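# Engage the dolly caster brake by pressing red pedal

## Task

Set the dolly's caster brake by pushing its brake pedal so the red end sits down, and have it stay locked by itself once the robot lets go. Do not shift or rotate the dolly while doing so; it should end where it began.

## Robot and tools

Robot: one Doosan M1013 six-joint arm carrying a Robotiq 2F-140 two-finger gripper. Since there is a single arm, every row is one list for that arm alone. Cameras: cam_high (672x504), cam_low (672x504) and cam_wrist (616x616), returned in that order.

Frame: every pose is given in the scene frame. Its origin lies on the table surface straight under the arm's base; +z is up, and +y points left when facing along +x. The base may be slightly tilted relative to the table. The reported hand position can be a little off, more so when the arm is stretched far out.

Gripper geometry: the fingers point along the gripper's own +z axis and open and close along its y axis. end_effector_position is the spot between the pads when they are shut. Closed fingertips stick out about 33 mm past that point, open ones about 9 mm. While closing, the tips travel roughly 24 mm further outward, so keep that clearance above any surface.

A row is 10 plain numbers in this order: x, y, z, qw, qx, qy, qz, position, force_limit, speed. x, y, z are an absolute target position in metres and qw, qx, qy, qz an absolute orientation quaternion (w first), both in the scene frame, so together they form a pose, not an offset. A row is rejected if the target lies more than 0.6 m from the last reported position along any gripper axis. To hold an orientation, repeat its quaternion in every row rather than copying a possibly drifted value from the result. The last three numbers each run from -1 to 1: position (+1 fully open at 140 mm, about -0.8 where pads touch, -1 closes until blocked); force_limit (about 14 N at -1, 60 N at 0, 107 N at +1 for parts up to 40 mm wide); speed of finger travel (about 30, 140, 250 mm/s at -1, 0, +1).

Tools:
- execute_actions: argument actions is a list holding at most one item. An empty list just reports the state. {"rows": [[...]], "steps": n} plays up to 15 rows, one per control step of 1/30 s (default 15 steps; the final row repeats if rows run short). {"steps": n} without rows is a wait of up to 300 steps counted from the previous result, including your reply time. Optional pictures (boolean) controls images; they come by default. A refused call sends nothing.
- move: target is one 10-number row as above; speed is the path's top speed in m/s, 0.002 to 0.5, default 0.25 (rotation capped at twice that in rad/s). It drives the gripper in a straight line toward the target pose over 0.5 to 10 s, taking the shorter rotation. Finger values are sent at its start. It does not avoid obstacles, and the gripper can lag, stray or overshoot the speed, especially near full extension. The result adds a move: line with how it ended (done, off_target, moving, held, fault), which limits acted (paced = pose clipped; held = a check blocked some steps, after which motion may jump faster) and the distance left to target.
- wait: seconds from 0 to 10; nothing new is sent.
- zoom_image: camera (cam_high, cam_low or cam_wrist) and region [x0, y0, x1, y1] in that camera's pixels, at most 504 by 504, origin top-left.
- read_manual: section "licences"; only licence text, no motion.
- finished_scene: scene number; ends the current scene for good and reports whether the goal holds.

Motion behaviour: each control step, the commanded pose is limited to within 70 mm and 16 degrees of the measured one, then reached by damped inverse kinematics, position taking priority over orientation. After an action the arm only continues to the last clipped pose, so check the result and send the remainder. Joint speed limits: 2.09 rad/s waist and shoulder, 3.14 elbow, 3.93 for the three wrist joints, 0.3 s ramp. Elbow range is -2.792 to 2.792 rad; the others ±6.283.

Result lines: the state line has gripper position, quaternion and linear/angular velocities. "pose unreachable" and HELD mark steps where the clearance check (which treats the mount under the base as arm) altered or blocked the command. "Hand target" shows where the controller is now heading. position_measured is in counts: 3 fully open, 230 pads touching, not linear in mm. object_status: 0 moving, 1 blocked while opening, 2 blocked while closing (a grip), 3 reached the request or pads met. To squeeze harder while status is 2, raise force_limit and nudge position, e.g. -1 to -0.98. Flange force is the controller's estimate of outside force on the gripper, noisy and including any held weight; "no reading" means no estimate.

Avoid: the arm is stiff, so aiming even slightly beyond a firm contact can trigger a fault. A joint torque at its load limit (waist/shoulder 323, elbow 152, wrist joints 42.7 N m) or an outside force of 144 N stops the arm for 10 s, skips the rest of the call and lets it yield. Faster moves hit harder, and targets deeper past contact press harder; press the pedal with slow, shallow moves. Long holding heats motors (MOTOR HOT warning, then an OVER-TEMPERATURE FAULT stop). Do not knock anything off the table, drop or slam things, or push the dolly out of place. Small random tugs on held parts or pushes on loose items may occur. The simulation keeps running while you compose replies.

Each tool is called after "Request:" as name(argument=value, ...) on one line, values as JSON.

## Session

Request:
execute_actions(actions=[])

Scene clock: 0.00 s of 3810.00 s.
end_effector_position=(+0.5034, +0.2490, +0.2814) position_measured=3 object_status=3 end_effector_quat_wxyz=(-0.273, +0.796, -0.096, -0.532) end_effector_velocity=(-0.000, -0.000, -0.000) end_effector_angular_velocity=(-0.001, +0.001, +0.001)
Joint positions: [0.052 0.546 1.674 0.69  2.021 1.769]
Joint velocities: [ 0.     0.     0.    -0.001  0.001  0.001]
Flange force (N, the push that the arm receives, along the gripper's own x y z axes): no reading
Hand target: +0.503, +0.249, +0.281; -0.273, +0.796, -0.096, -0.532

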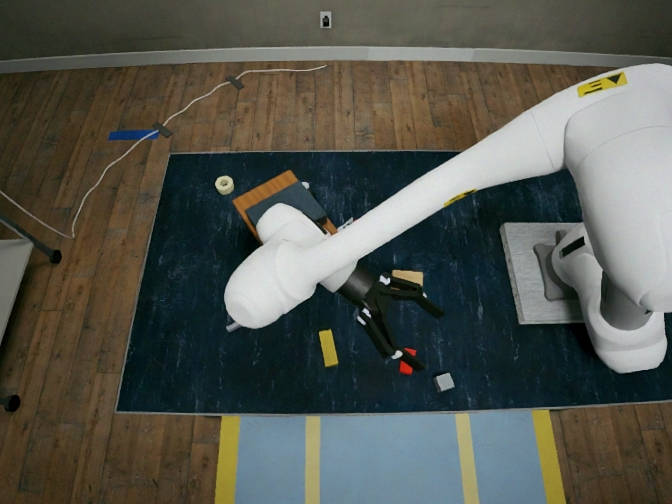

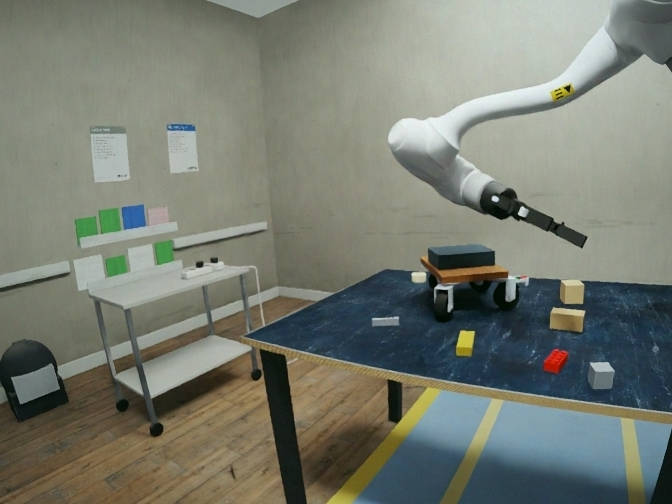

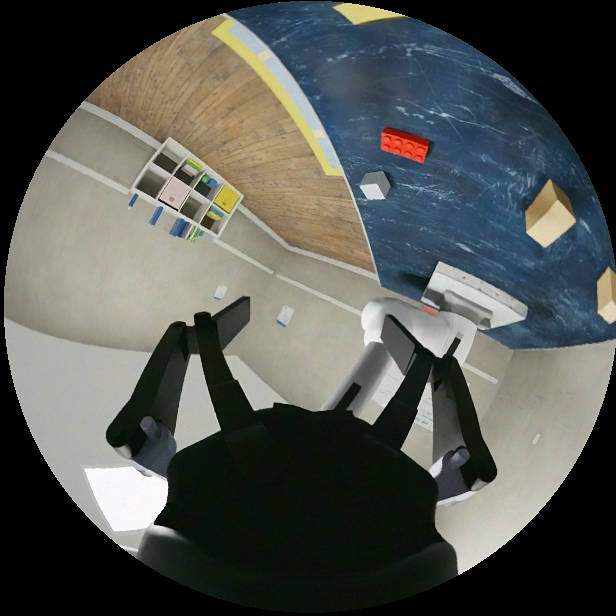

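Request:
zoom_image(camera="cam_low", region=[400, 230, 600, 340])

Request:
zoom_image(camera="cam_high", region=[200, 150, 440, 330])

Region (400, 230, 600, 340) of cam_low's 672x504 image, scaled by 2.520, with more detail than that image has; it fills the top 277 rows of this view, and the rest is white.

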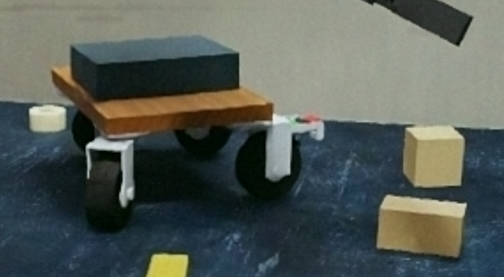

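Region (200, 150, 440, 330) of cam_high's 672x504 image, scaled by 2.100, with more detail than that image has; it fills the top 378 rows of this view, and the rest is white.

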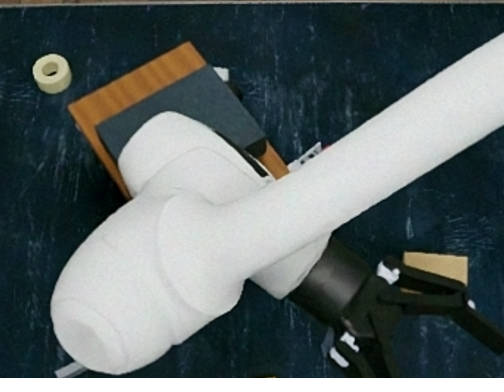

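Request:
move(target=[0.58, -0.08, 0.36, 0, 1, 0, 0, -1, 0, 0], speed=0.25)

Scene clock: 10.20 s of 3810.00 s.
end_effector_position=(+0.5804, -0.0801, +0.3600) position_measured=233 object_status=3 end_effector_quat_wxyz=(-0.000, +1.000, -0.000, -0.000) end_effector_velocity=(-0.000, +0.000, +0.000) end_effector_angular_velocity=(+0.000, -0.001, -0.001)
Joint positions: [-0.193  0.053  1.721  0.003  1.361  1.372]
Joint velocities: [-0.    -0.     0.     0.    -0.     0.001]
Flange force (N, the push that the arm receives, along the gripper's own x y z axes): [3.3 3.3 -2.1]
Hand target: +0.580, -0.080, +0.360; -0.000, +1.000, -0.000, -0.000
Off the commanded pose: 0.000 m, 0 deg.
After step 90, 4.23 s passed at rest.
move: done

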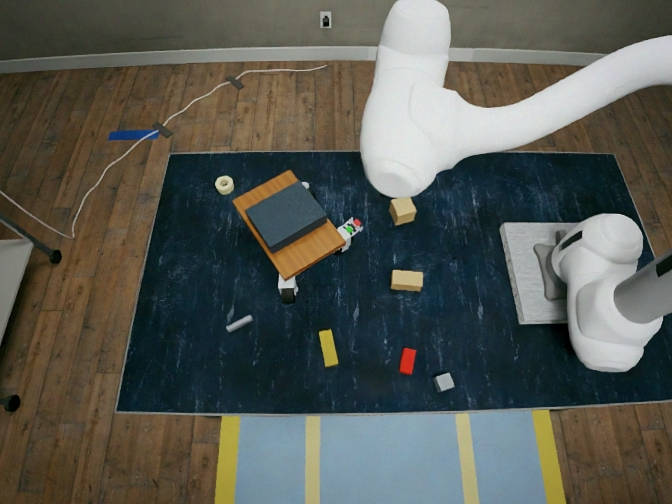

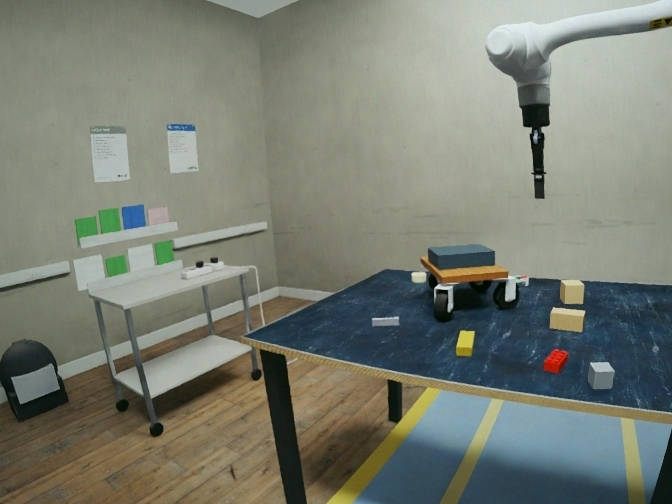

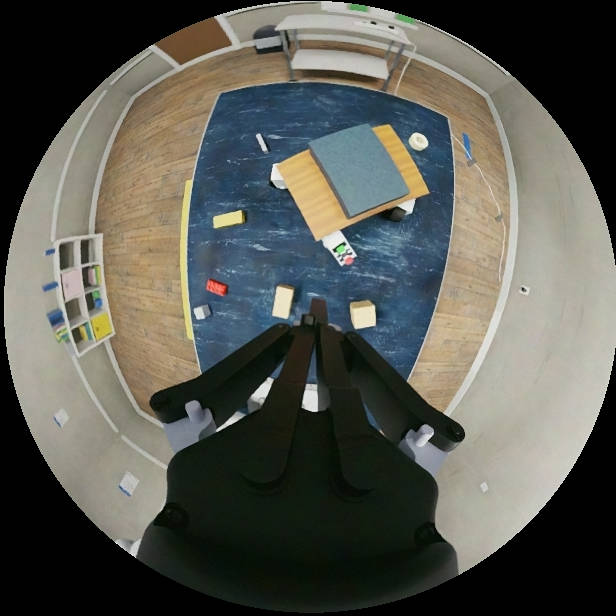

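Request:
zoom_image(camera="cam_wrist", region=[290, 200, 410, 320])

Request:
zoom_image(camera="cam_high", region=[310, 190, 410, 270])

Region (290, 200, 410, 320) of cam_wrist's 616x616 image, scaled by 4.200, with more detail than that image has.

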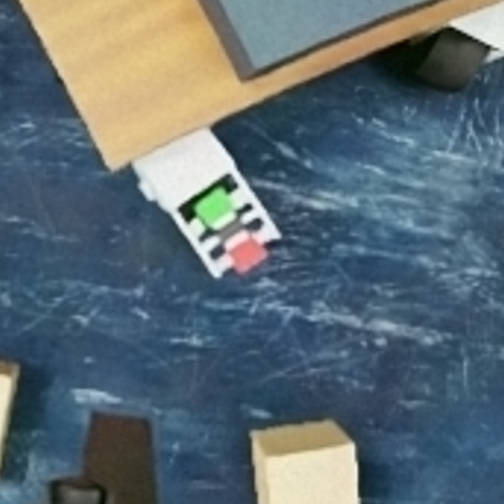

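Region (310, 190, 410, 270) of cam_high's 672x504 image, scaled by 5.040, with more detail than that image has; it fills the top 403 rows of this view, and the rest is white.

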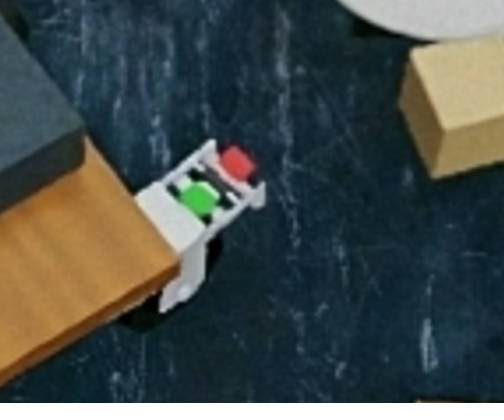

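Request:
move(target=[0.615, -0.15, 0.2, 0, 0.9455, 0.3256, 0, -1, 0, 0], speed=0.2)

Scene clock: 46.93 s of 3810.00 s.
end_effector_position=(+0.6148, -0.1498, +0.1999) position_measured=233 object_status=3 end_effector_quat_wxyz=(-0.000, +0.945, +0.326, +0.000) end_effector_velocity=(+0.000, -0.000, -0.000) end_effector_angular_velocity=(+0.001, -0.001, -0.003)
Joint positions: [-0.291  0.216  1.836  0.004  1.083  0.608]
Joint velocities: [-0.001  0.     0.     0.001 -0.001  0.001]
Flange force (N, the push that the arm receives, along the gripper's own x y z axes): [-0.1 4.1 -0.6]
Hand target: +0.615, -0.150, +0.200; -0.000, +0.945, +0.326, +0.000
Off the commanded pose: 0.000 m, 0 deg.
After step 90, 31.73 s passed at rest.
move: done

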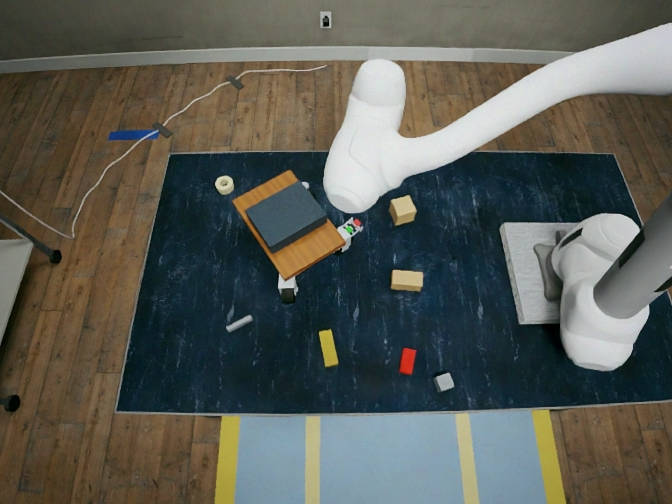

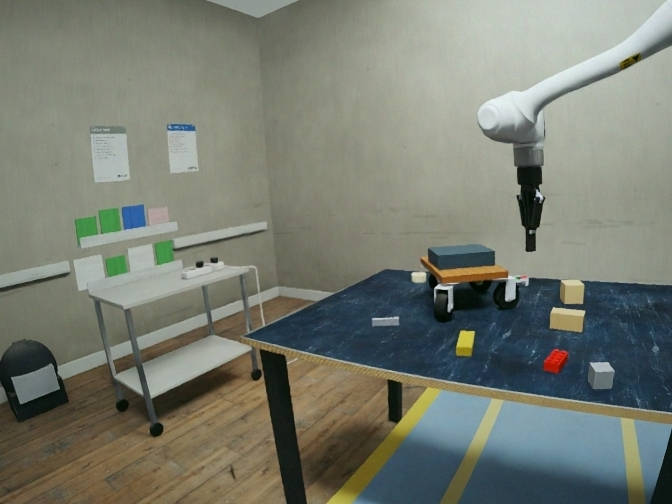

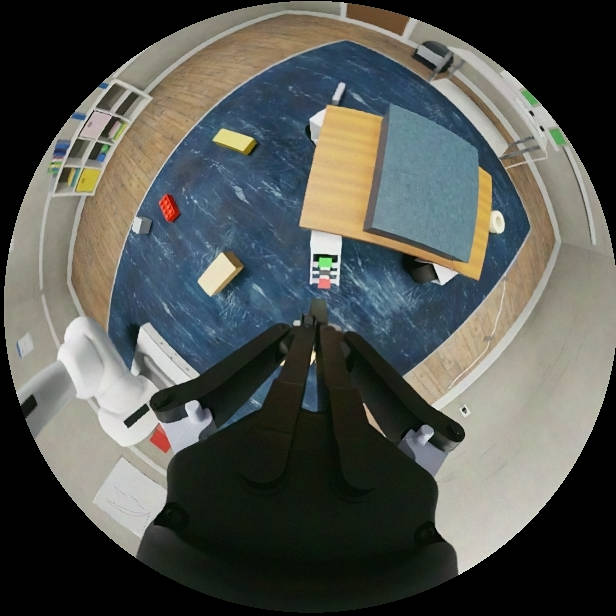

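Request:
zoom_image(camera="cam_wrist", region=[270, 225, 380, 335])

Request:
zoom_image(camera="cam_low", region=[480, 220, 580, 320])

Region (270, 225, 380, 335) of cam_wrist's 616x616 image, scaled by 4.582, with more detail than that image has.

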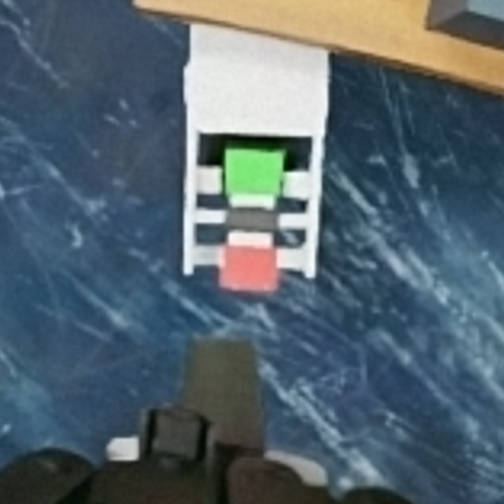

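Region (480, 220, 580, 320) of cam_low's 672x504 image, scaled by 5.040, with more detail than that image has.

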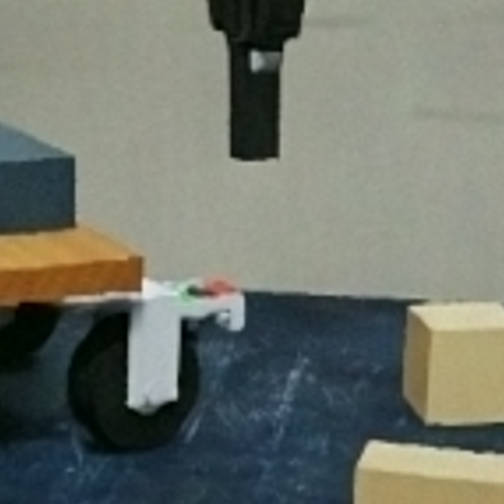

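Request:
move(target=[0.6244, -0.1554, 0.148, 0, 0.9455, 0.3256, 0, -1, 0, 0], speed=0.08)

Request:
zoom_image(camera="cam_wrist", region=[270, 225, 380, 335])

Request:
zoom_image(camera="cam_low", region=[480, 220, 580, 320])

Scene clock: 76.33 s of 3810.00 s.
end_effector_position=(+0.6243, -0.1553, +0.1480) position_measured=233 object_status=3 end_effector_quat_wxyz=(-0.000, +0.945, +0.326, +0.000) end_effector_velocity=(+0.000, +0.001, +0.000) end_effector_angular_velocity=(-0.000, +0.000, +0.002)
Joint positions: [-0.294  0.275  1.865  0.004  0.994  0.605]
Joint velocities: [ 0.001 -0.    -0.    -0.     0.    -0.001]
Flange force (N, the push that the arm receives, along the gripper's own x y z axes): [0.0 2.8 -0.1]
Hand target: +0.624, -0.155, +0.148; -0.000, +0.945, +0.326, +0.000
Off the commanded pose: 0.000 m, 0 deg.
After step 90, 25.47 s passed at rest.
move: done

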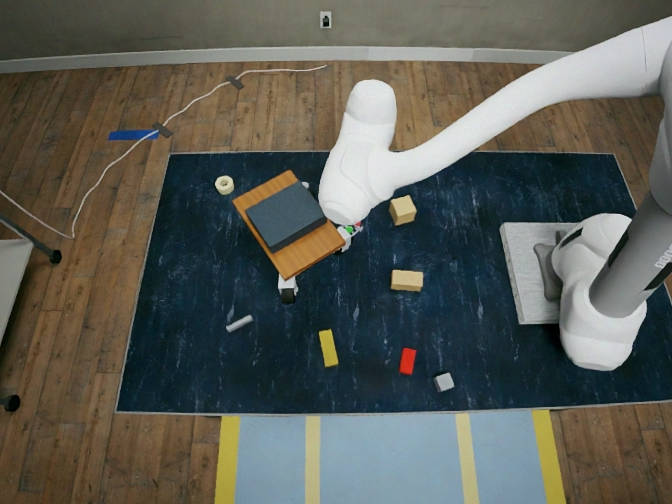

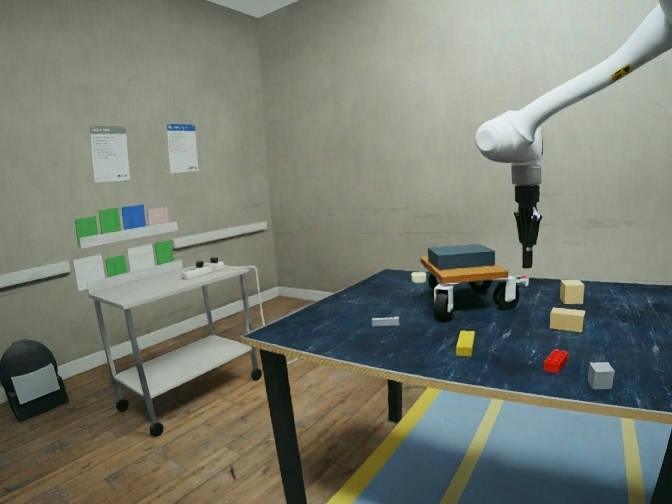

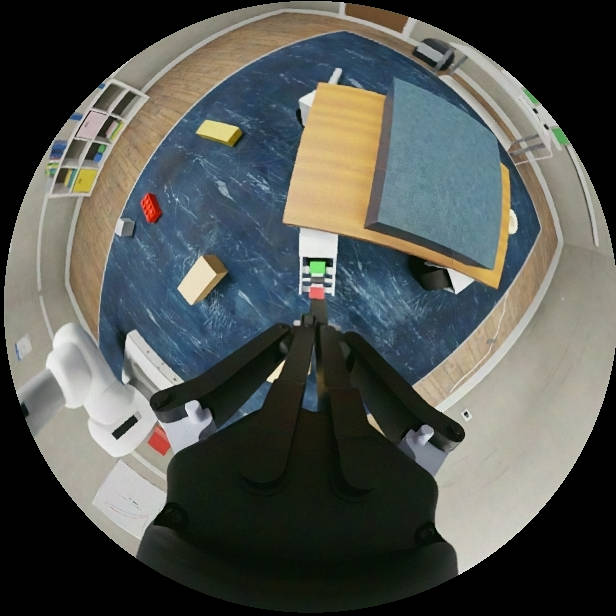

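Region (270, 225, 380, 335) of cam_wrist's 616x616 image, scaled by 4.582, with more detail than that image has.

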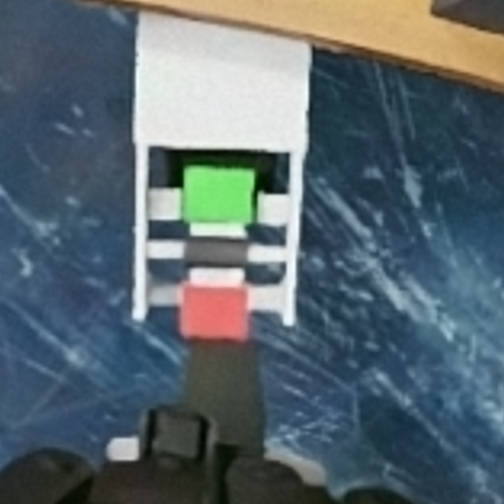

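Region (480, 220, 580, 320) of cam_low's 672x504 image, scaled by 5.040, with more detail than that image has.

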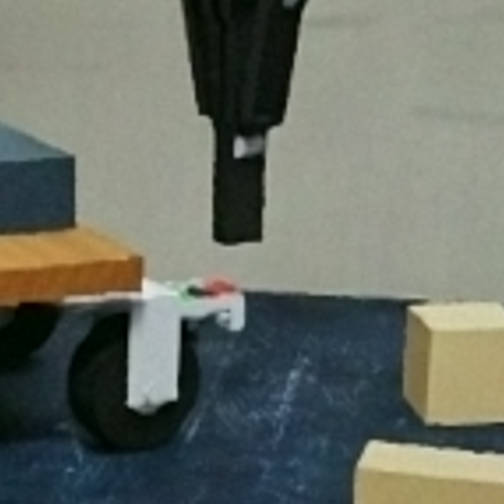

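Request:
move(target=[0.6256, -0.152, 0.13, 0, 0.9455, 0.3256, 0, -1, 0, 0], speed=0.03)

Request:
zoom_image(camera="cam_wrist", region=[270, 225, 380, 335])

Request:
zoom_image(camera="cam_low", region=[495, 250, 555, 310])

Scene clock: 83.77 s of 3810.00 s.
end_effector_position=(+0.6256, -0.1520, +0.1300) position_measured=233 object_status=3 end_effector_quat_wxyz=(-0.000, +0.945, +0.326, -0.000) end_effector_velocity=(+0.000, +0.000, +0.000) end_effector_angular_velocity=(+0.001, -0.000, -0.001)
Joint positions: [-0.288  0.293  1.88   0.004  0.962  0.611]
Joint velocities: [ 0.    -0.    -0.     0.001 -0.     0.001]
Flange force (N, the push that the arm receives, along the gripper's own x y z axes): [-0.8 3.9 0.3]
Hand target: +0.626, -0.152, +0.130; -0.000, +0.945, +0.326, +0.000
Off the commanded pose: 0.000 m, 0 deg.
After step 90, 3.60 s passed at rest.
move: done

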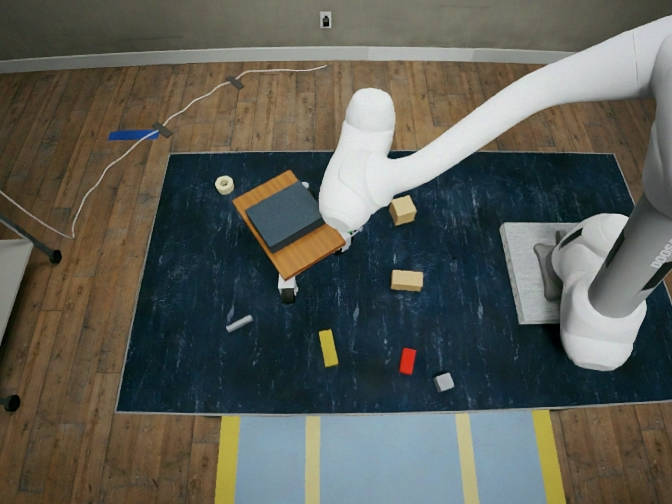

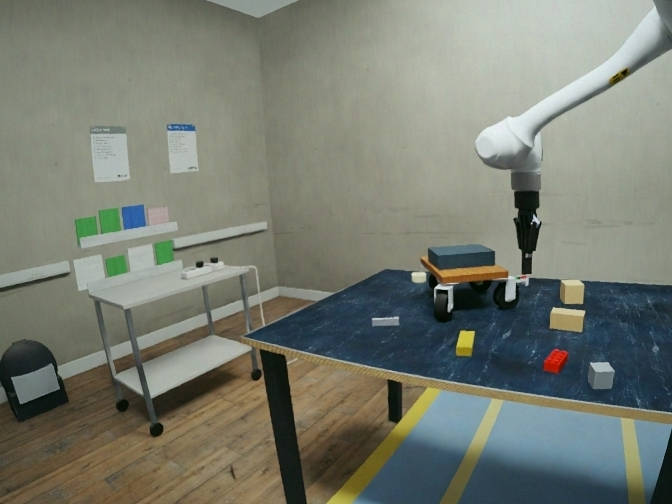

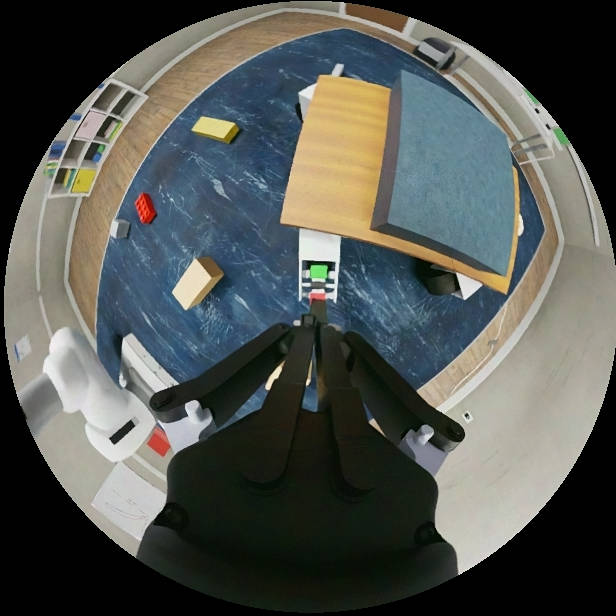

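Region (270, 225, 380, 335) of cam_wrist's 616x616 image, scaled by 4.582, with more detail than that image has.

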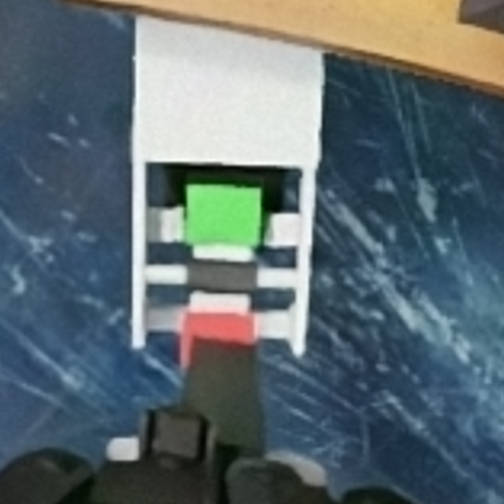

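Region (495, 250, 555, 310) of cam_low's 672x504 image, scaled by 8.400, with more detail than that image has.

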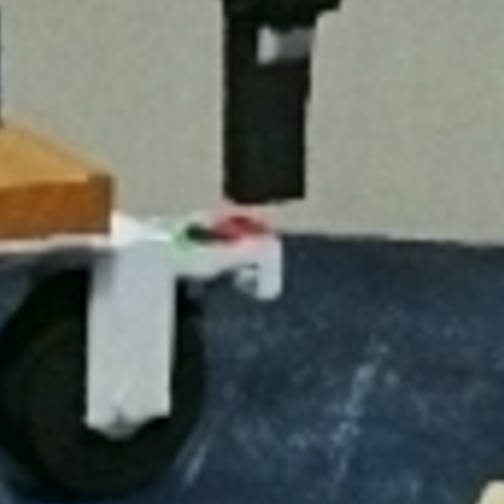

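Request:
execute_actions(actions=[{"rows": [[0.6256,-0.152,0.1296,0,0.9455,0.3256,0,-1,0,0],[0.6256,-0.152,0.1292,0,0.9455,0.3256,0,-1,0,0],[0.6256,-0.152,0.1288,0,0.9455,0.3256,0,-1,0,0],[0.6256,-0.152,0.1284,0,0.9455,0.3256,0,-1,0,0],[0.6256,-0.152,0.128,0,0.9455,0.3256,0,-1,0,0],[0.6256,-0.152,0.1276,0,0.9455,0.3256,0,-1,0,0],[0.6256,-0.152,0.1272,0,0.9455,0.3256,0,-1,0,0],[0.6256,-0.152,0.1268,0,0.9455,0.3256,0,-1,0,0],[0.6256,-0.152,0.1264,0,0.9455,0.3256,0,-1,0,0],[0.6256,-0.152,0.126,0,0.9455,0.3256,0,-1,0,0],[0.6256,-0.152,0.1256,0,0.9455,0.3256,0,-1,0,0],[0.6256,-0.152,0.1252,0,0.9455,0.3256,0,-1,0,0],[0.6256,-0.152,0.1248,0,0.9455,0.3256,0,-1,0,0],[0.6256,-0.152,0.1244,0,0.9455,0.3256,0,-1,0,0],[0.6256,-0.152,0.124,0,0.9455,0.3256,0,-1,0,0]], "steps": 15}], pictures=false)

Scene clock: 90.73 s of 3810.00 s.
end_effector_position=(+0.6256, -0.1520, +0.1244) position_measured=233 object_status=3 end_effector_quat_wxyz=(+0.000, +0.946, +0.326, -0.000) end_effector_velocity=(+0.000, -0.000, -0.012) end_effector_angular_velocity=(-0.001, -0.001, +0.001)
Joint positions: [-0.288  0.298  1.884  0.004  0.952  0.611]
Joint velocities: [ 0.     0.011  0.01  -0.    -0.022 -0.001]
Flange force (N, the push that the arm receives, along the gripper's own x y z axes): [0.0 5.3 1.4]
Hand target: +0.626, -0.152, +0.124; -0.000, +0.946, +0.326, +0.000
Off the commanded pose: 0.000 m, 0 deg.
Steps of this call (steps 1 to 90: nothing new was sent; then 3.47 s passed at rest; steps 91 to 105: all 15 steps of this action). Readings (end_effector_position | what the end effector reports):
91: (+0.6256, -0.1520, +0.1300) | position_measured=233 object_status=3
92: (+0.6257, -0.1520, +0.1298) | position_measured=233 object_status=3
94: (+0.6257, -0.1520, +0.1289) | position_measured=233 object_status=3
98: (+0.6256, -0.1520, +0.1273) | position_measured=233 object_status=3
105: the state above

Request:
move(target=[0.6256, -0.152, 0.1205, 0, 0.9455, 0.3256, 0, -1, 0, 0], speed=0.006)

Request:
zoom_image(camera="cam_low", region=[495, 250, 555, 310])

Scene clock: 93.83 s of 3810.00 s.
end_effector_position=(+0.6256, -0.1520, +0.1205) position_measured=233 object_status=3 end_effector_quat_wxyz=(-0.000, +0.946, +0.326, -0.000) end_effector_velocity=(-0.000, -0.000, +0.000) end_effector_angular_velocity=(-0.001, +0.001, -0.000)
Joint positions: [-0.288  0.302  1.888  0.004  0.945  0.611]
Joint velocities: [-0.     0.    -0.    -0.001  0.001  0.001]
Flange force (N, the push that the arm receives, along the gripper's own x y z axes): [-2.0 2.8 -6.5]
Hand target: +0.626, -0.152, +0.121; -0.000, +0.946, +0.326, +0.000
Off the commanded pose: 0.000 m, 0 deg.
move: done

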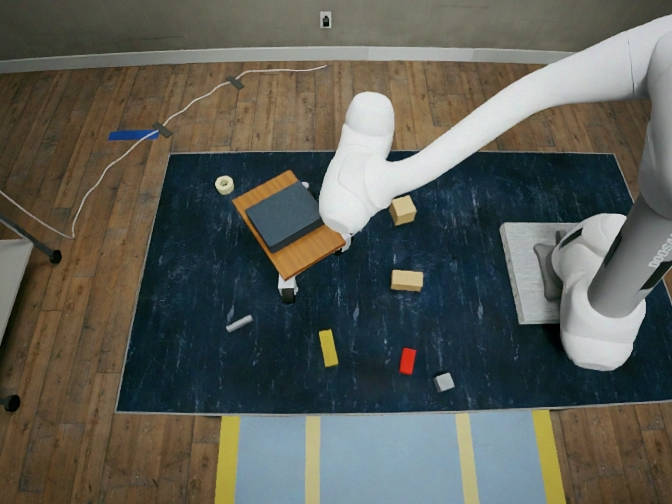

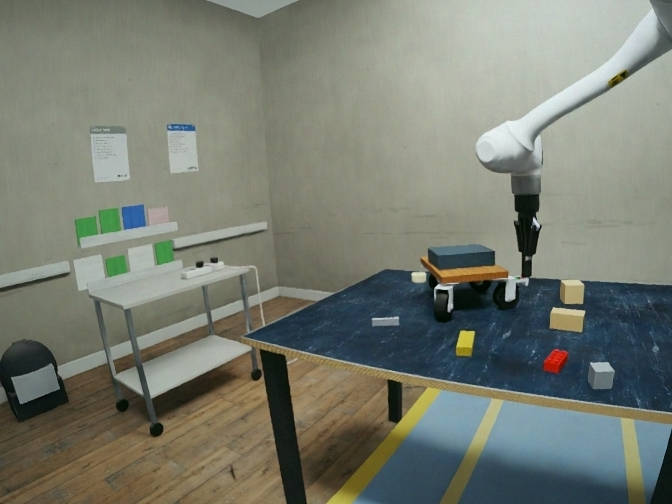

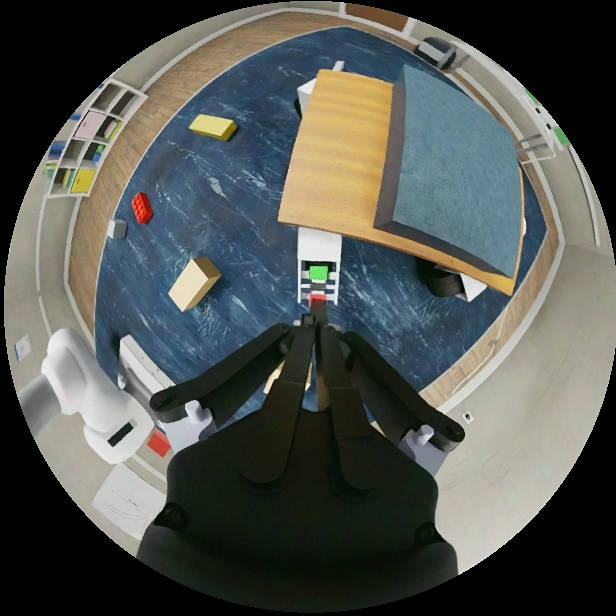

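Region (495, 250, 555, 310) of cam_low's 672x504 image, scaled by 8.400, with more detail than that image has.

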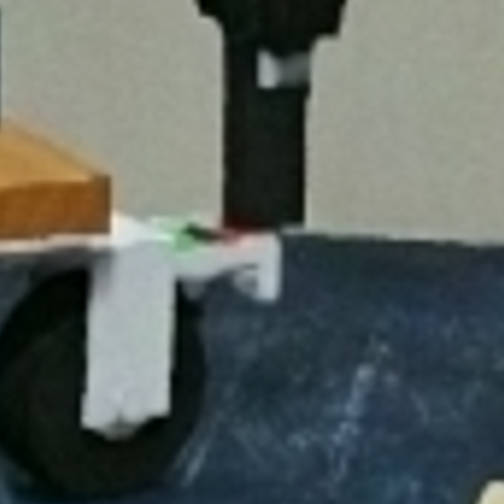

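In contact (about 6.5 N). I'll keep pressing down slowly.

Request:
move(target=[0.6256, -0.152, 0.1175, 0, 0.9455, 0.3256, 0, -1, 0, 0], speed=0.006)

Request:
zoom_image(camera="cam_low", region=[495, 250, 555, 310])

Scene clock: 97.70 s of 3810.00 s.
end_effector_position=(+0.6256, -0.1520, +0.1175) position_measured=233 object_status=3 end_effector_quat_wxyz=(+0.000, +0.946, +0.326, +0.000) end_effector_velocity=(+0.000, +0.000, -0.000) end_effector_angular_velocity=(-0.000, -0.000, +0.000)
Joint positions: [-0.288  0.305  1.89   0.004  0.939  0.611]
Joint velocities: [ 0.     0.     0.     0.    -0.001  0.   ]
Flange force (N, the push that the arm receives, along the gripper's own x y z axes): [-3.5 3.0 -10.0]
Hand target: +0.626, -0.152, +0.118; -0.000, +0.946, +0.326, +0.000
Off the commanded pose: 0.000 m, 0 deg.
After step 90, 0.13 s passed at rest.
move: done

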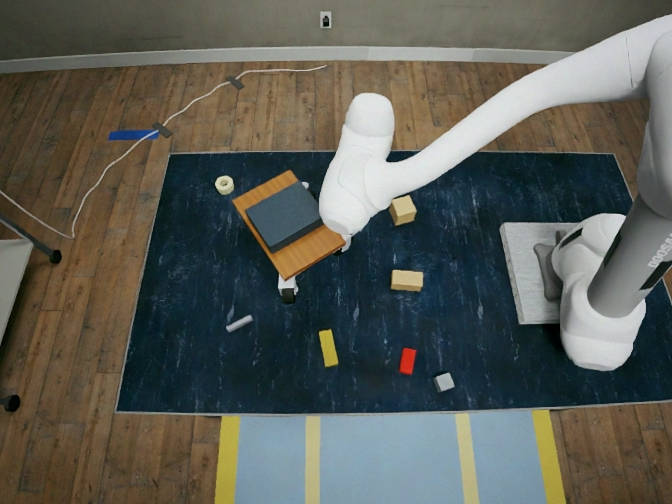

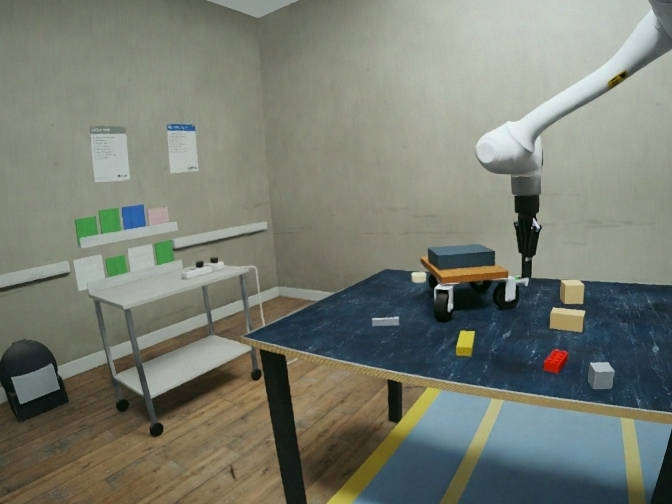

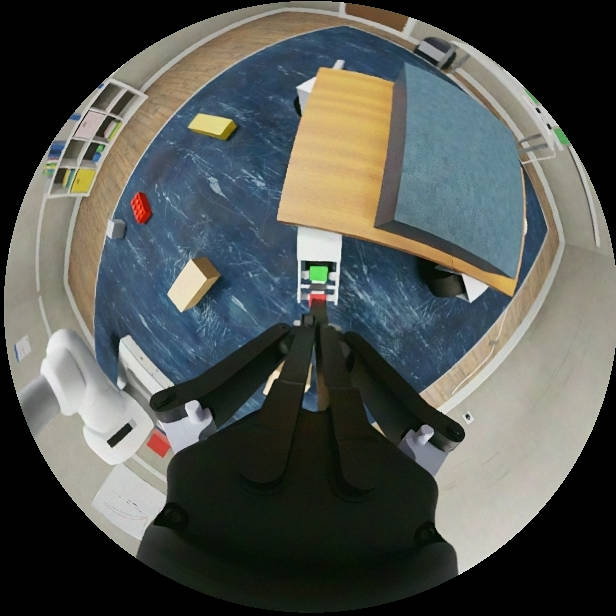

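Region (495, 250, 555, 310) of cam_low's 672x504 image, scaled by 8.400, with more detail than that image has.

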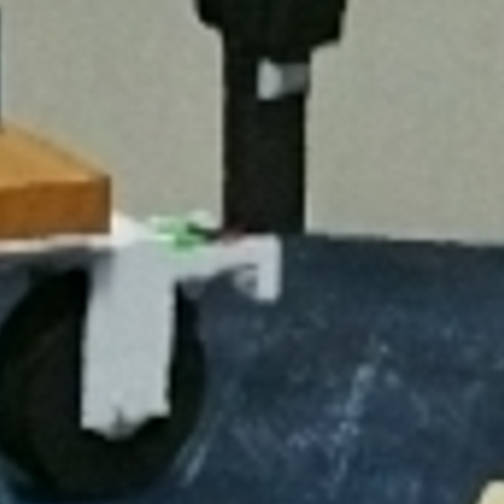

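Request:
move(target=[0.6256, -0.152, 0.1155, 0, 0.9455, 0.3256, 0, -1, 0, 0], speed=0.005)

Request:
zoom_image(camera="cam_low", region=[495, 250, 555, 310])

Scene clock: 100.97 s of 3810.00 s.
end_effector_position=(+0.6256, -0.1520, +0.1155) position_measured=233 object_status=3 end_effector_quat_wxyz=(+0.000, +0.946, +0.326, +0.000) end_effector_velocity=(-0.000, -0.000, -0.000) end_effector_angular_velocity=(-0.000, +0.000, -0.001)
Joint positions: [-0.288  0.307  1.892  0.004  0.936  0.611]
Joint velocities: [-0.     0.     0.    -0.    -0.     0.001]
Flange force (N, the push that the arm receives, along the gripper's own x y z axes): [-3.9 2.2 -24.4]
Hand target: +0.626, -0.152, +0.116; -0.000, +0.946, +0.326, +0.000
Off the commanded pose: 0.000 m, 0 deg.
move: done

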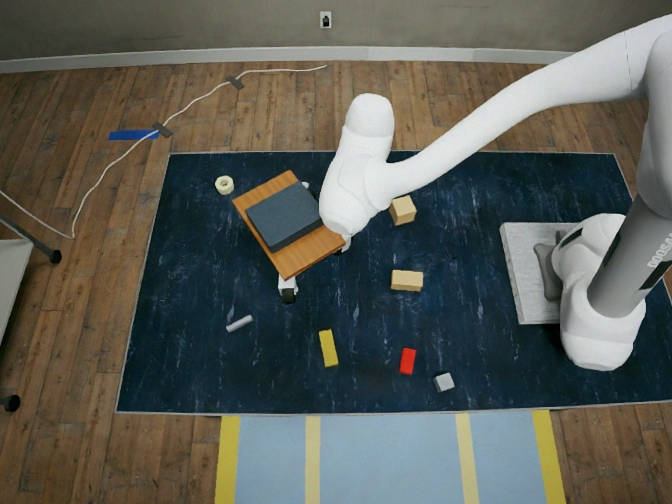

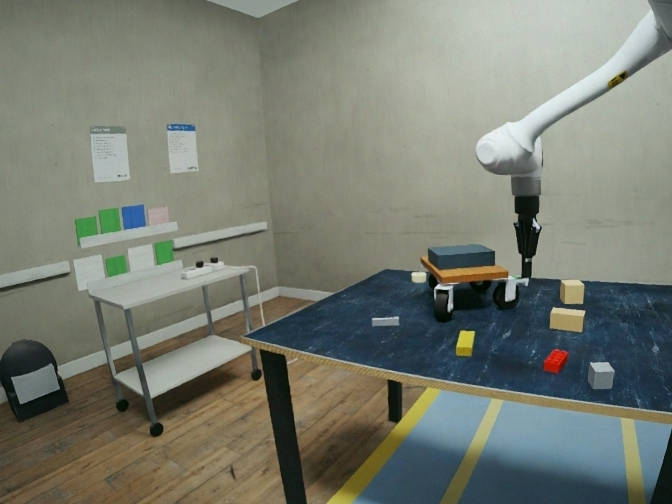

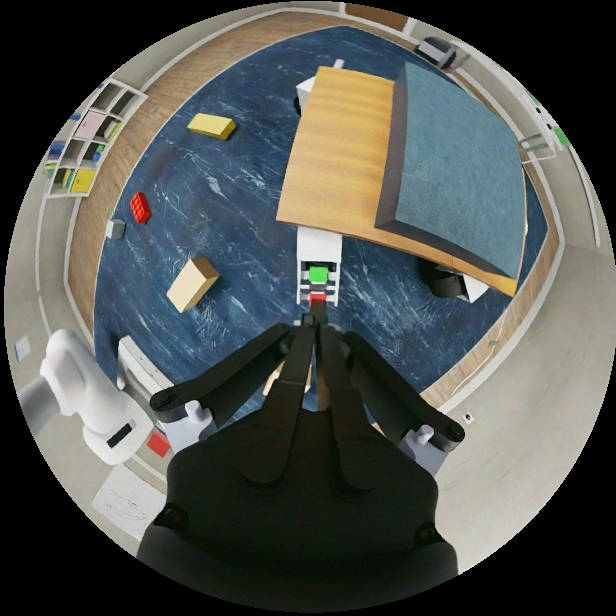

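Region (495, 250, 555, 310) of cam_low's 672x504 image, scaled by 8.400, with more detail than that image has.

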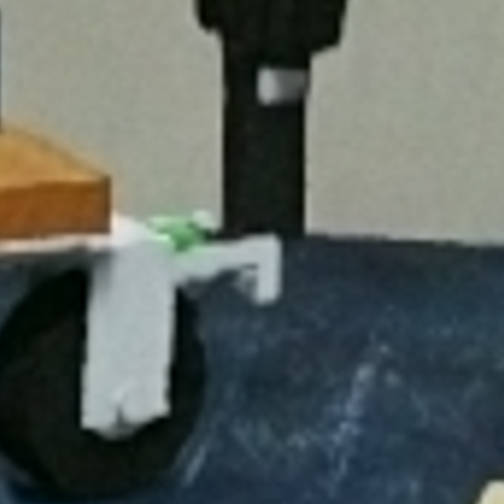

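Request:
move(target=[0.6256, -0.152, 0.1143, 0, 0.9455, 0.3256, 0, -1, 0, 0], speed=0.003)

Request:
zoom_image(camera="cam_low", region=[495, 250, 555, 310])

Scene clock: 104.50 s of 3810.00 s.
end_effector_position=(+0.6256, -0.1520, +0.1143) position_measured=233 object_status=3 end_effector_quat_wxyz=(-0.000, +0.946, +0.326, +0.000) end_effector_velocity=(-0.000, +0.000, -0.000) end_effector_angular_velocity=(+0.000, +0.001, -0.001)
Joint positions: [-0.288  0.309  1.892  0.004  0.934  0.611]
Joint velocities: [-0.     0.     0.     0.     0.001  0.001]
Flange force (N, the push that the arm receives, along the gripper's own x y z axes): [-2.3 2.9 -8.7]
Hand target: +0.626, -0.152, +0.114; -0.000, +0.946, +0.326, +0.000
Off the commanded pose: 0.000 m, 0 deg.
move: done

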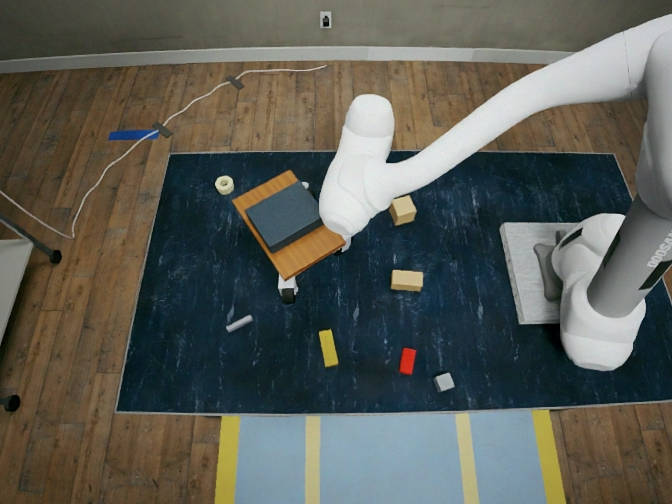

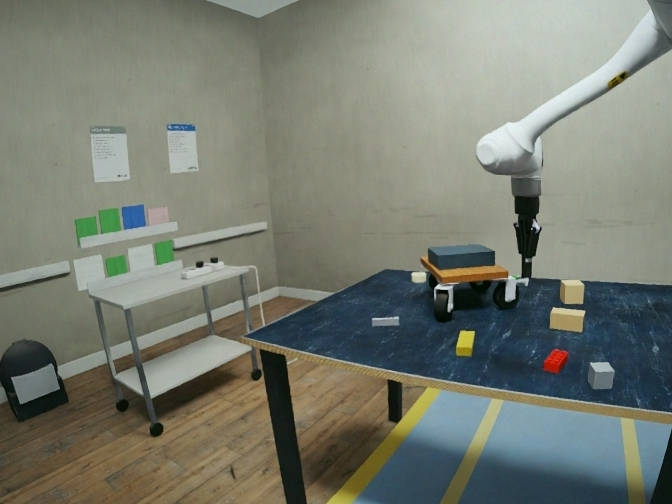

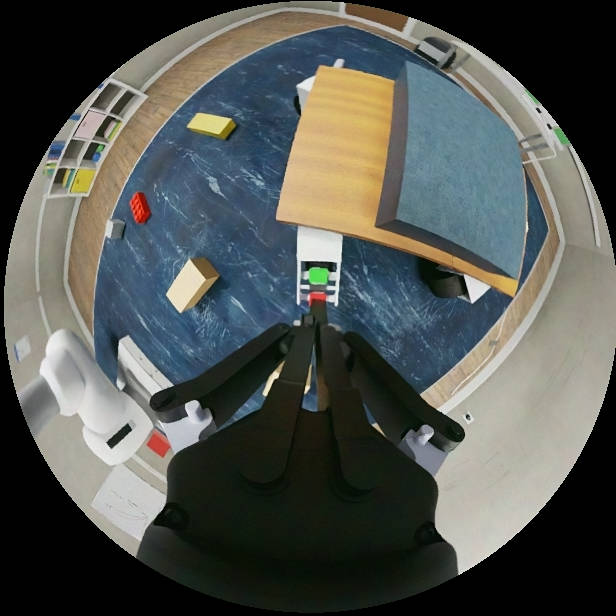

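Region (495, 250, 555, 310) of cam_low's 672x504 image, scaled by 8.400, with more detail than that image has.

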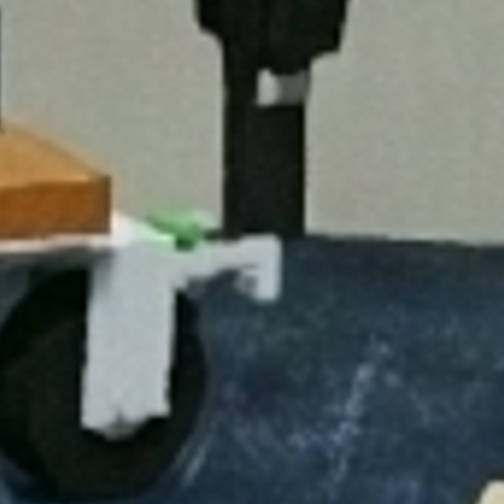

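The force has dropped, so it's past the peak. A little further should get it over centre.

Request:
move(target=[0.6256, -0.152, 0.1134, 0, 0.9455, 0.3256, 0, -1, 0, 0], speed=0.003)

Request:
zoom_image(camera="cam_low", region=[495, 250, 555, 310])

Scene clock: 108.20 s of 3810.00 s.
end_effector_position=(+0.6256, -0.1520, +0.1134) position_measured=233 object_status=3 end_effector_quat_wxyz=(+0.000, +0.946, +0.326, +0.000) end_effector_velocity=(-0.000, +0.000, -0.000) end_effector_angular_velocity=(+0.000, +0.001, -0.000)
Joint positions: [-0.288  0.309  1.893  0.004  0.932  0.611]
Joint velocities: [-0.     0.     0.    -0.     0.001  0.   ]
Flange force (N, the push that the arm receives, along the gripper's own x y z axes): [-7.6 1.8 -36.2]
Hand target: +0.626, -0.152, +0.113; -0.000, +0.946, +0.326, +0.000
Off the commanded pose: 0.000 m, 0 deg.
move: done

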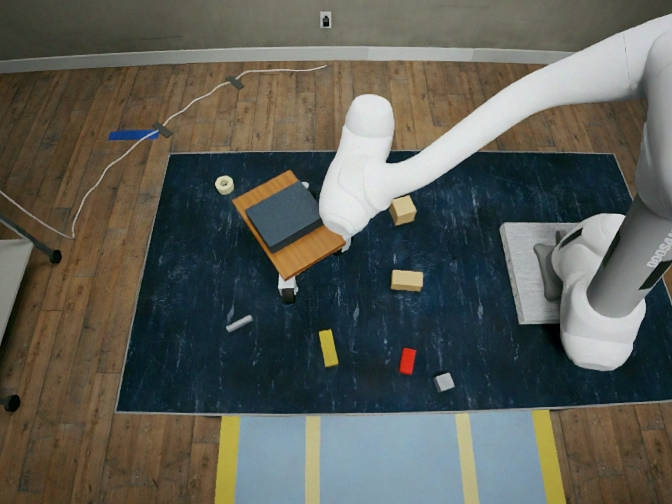

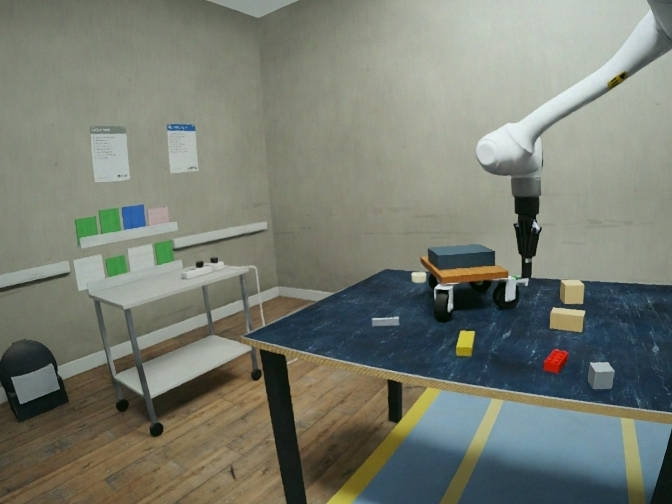

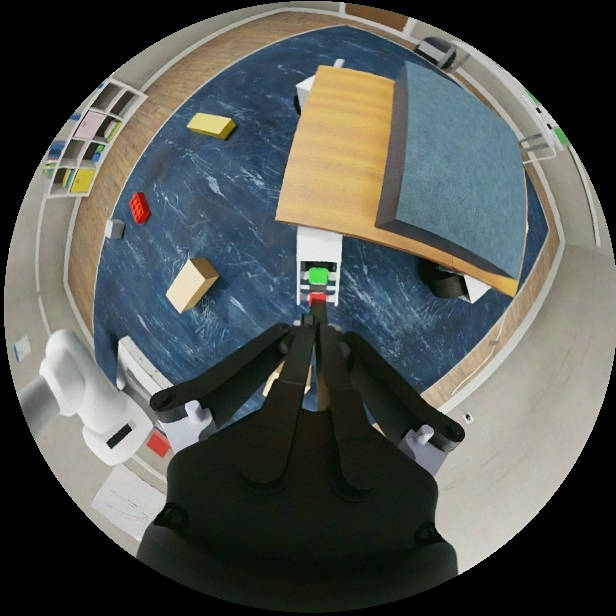

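Region (495, 250, 555, 310) of cam_low's 672x504 image, scaled by 8.400, with more detail than that image has.

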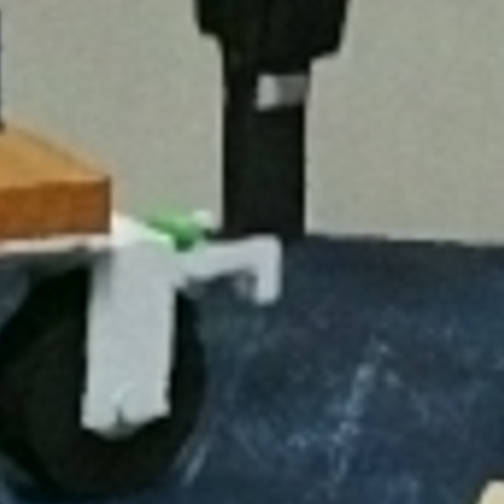

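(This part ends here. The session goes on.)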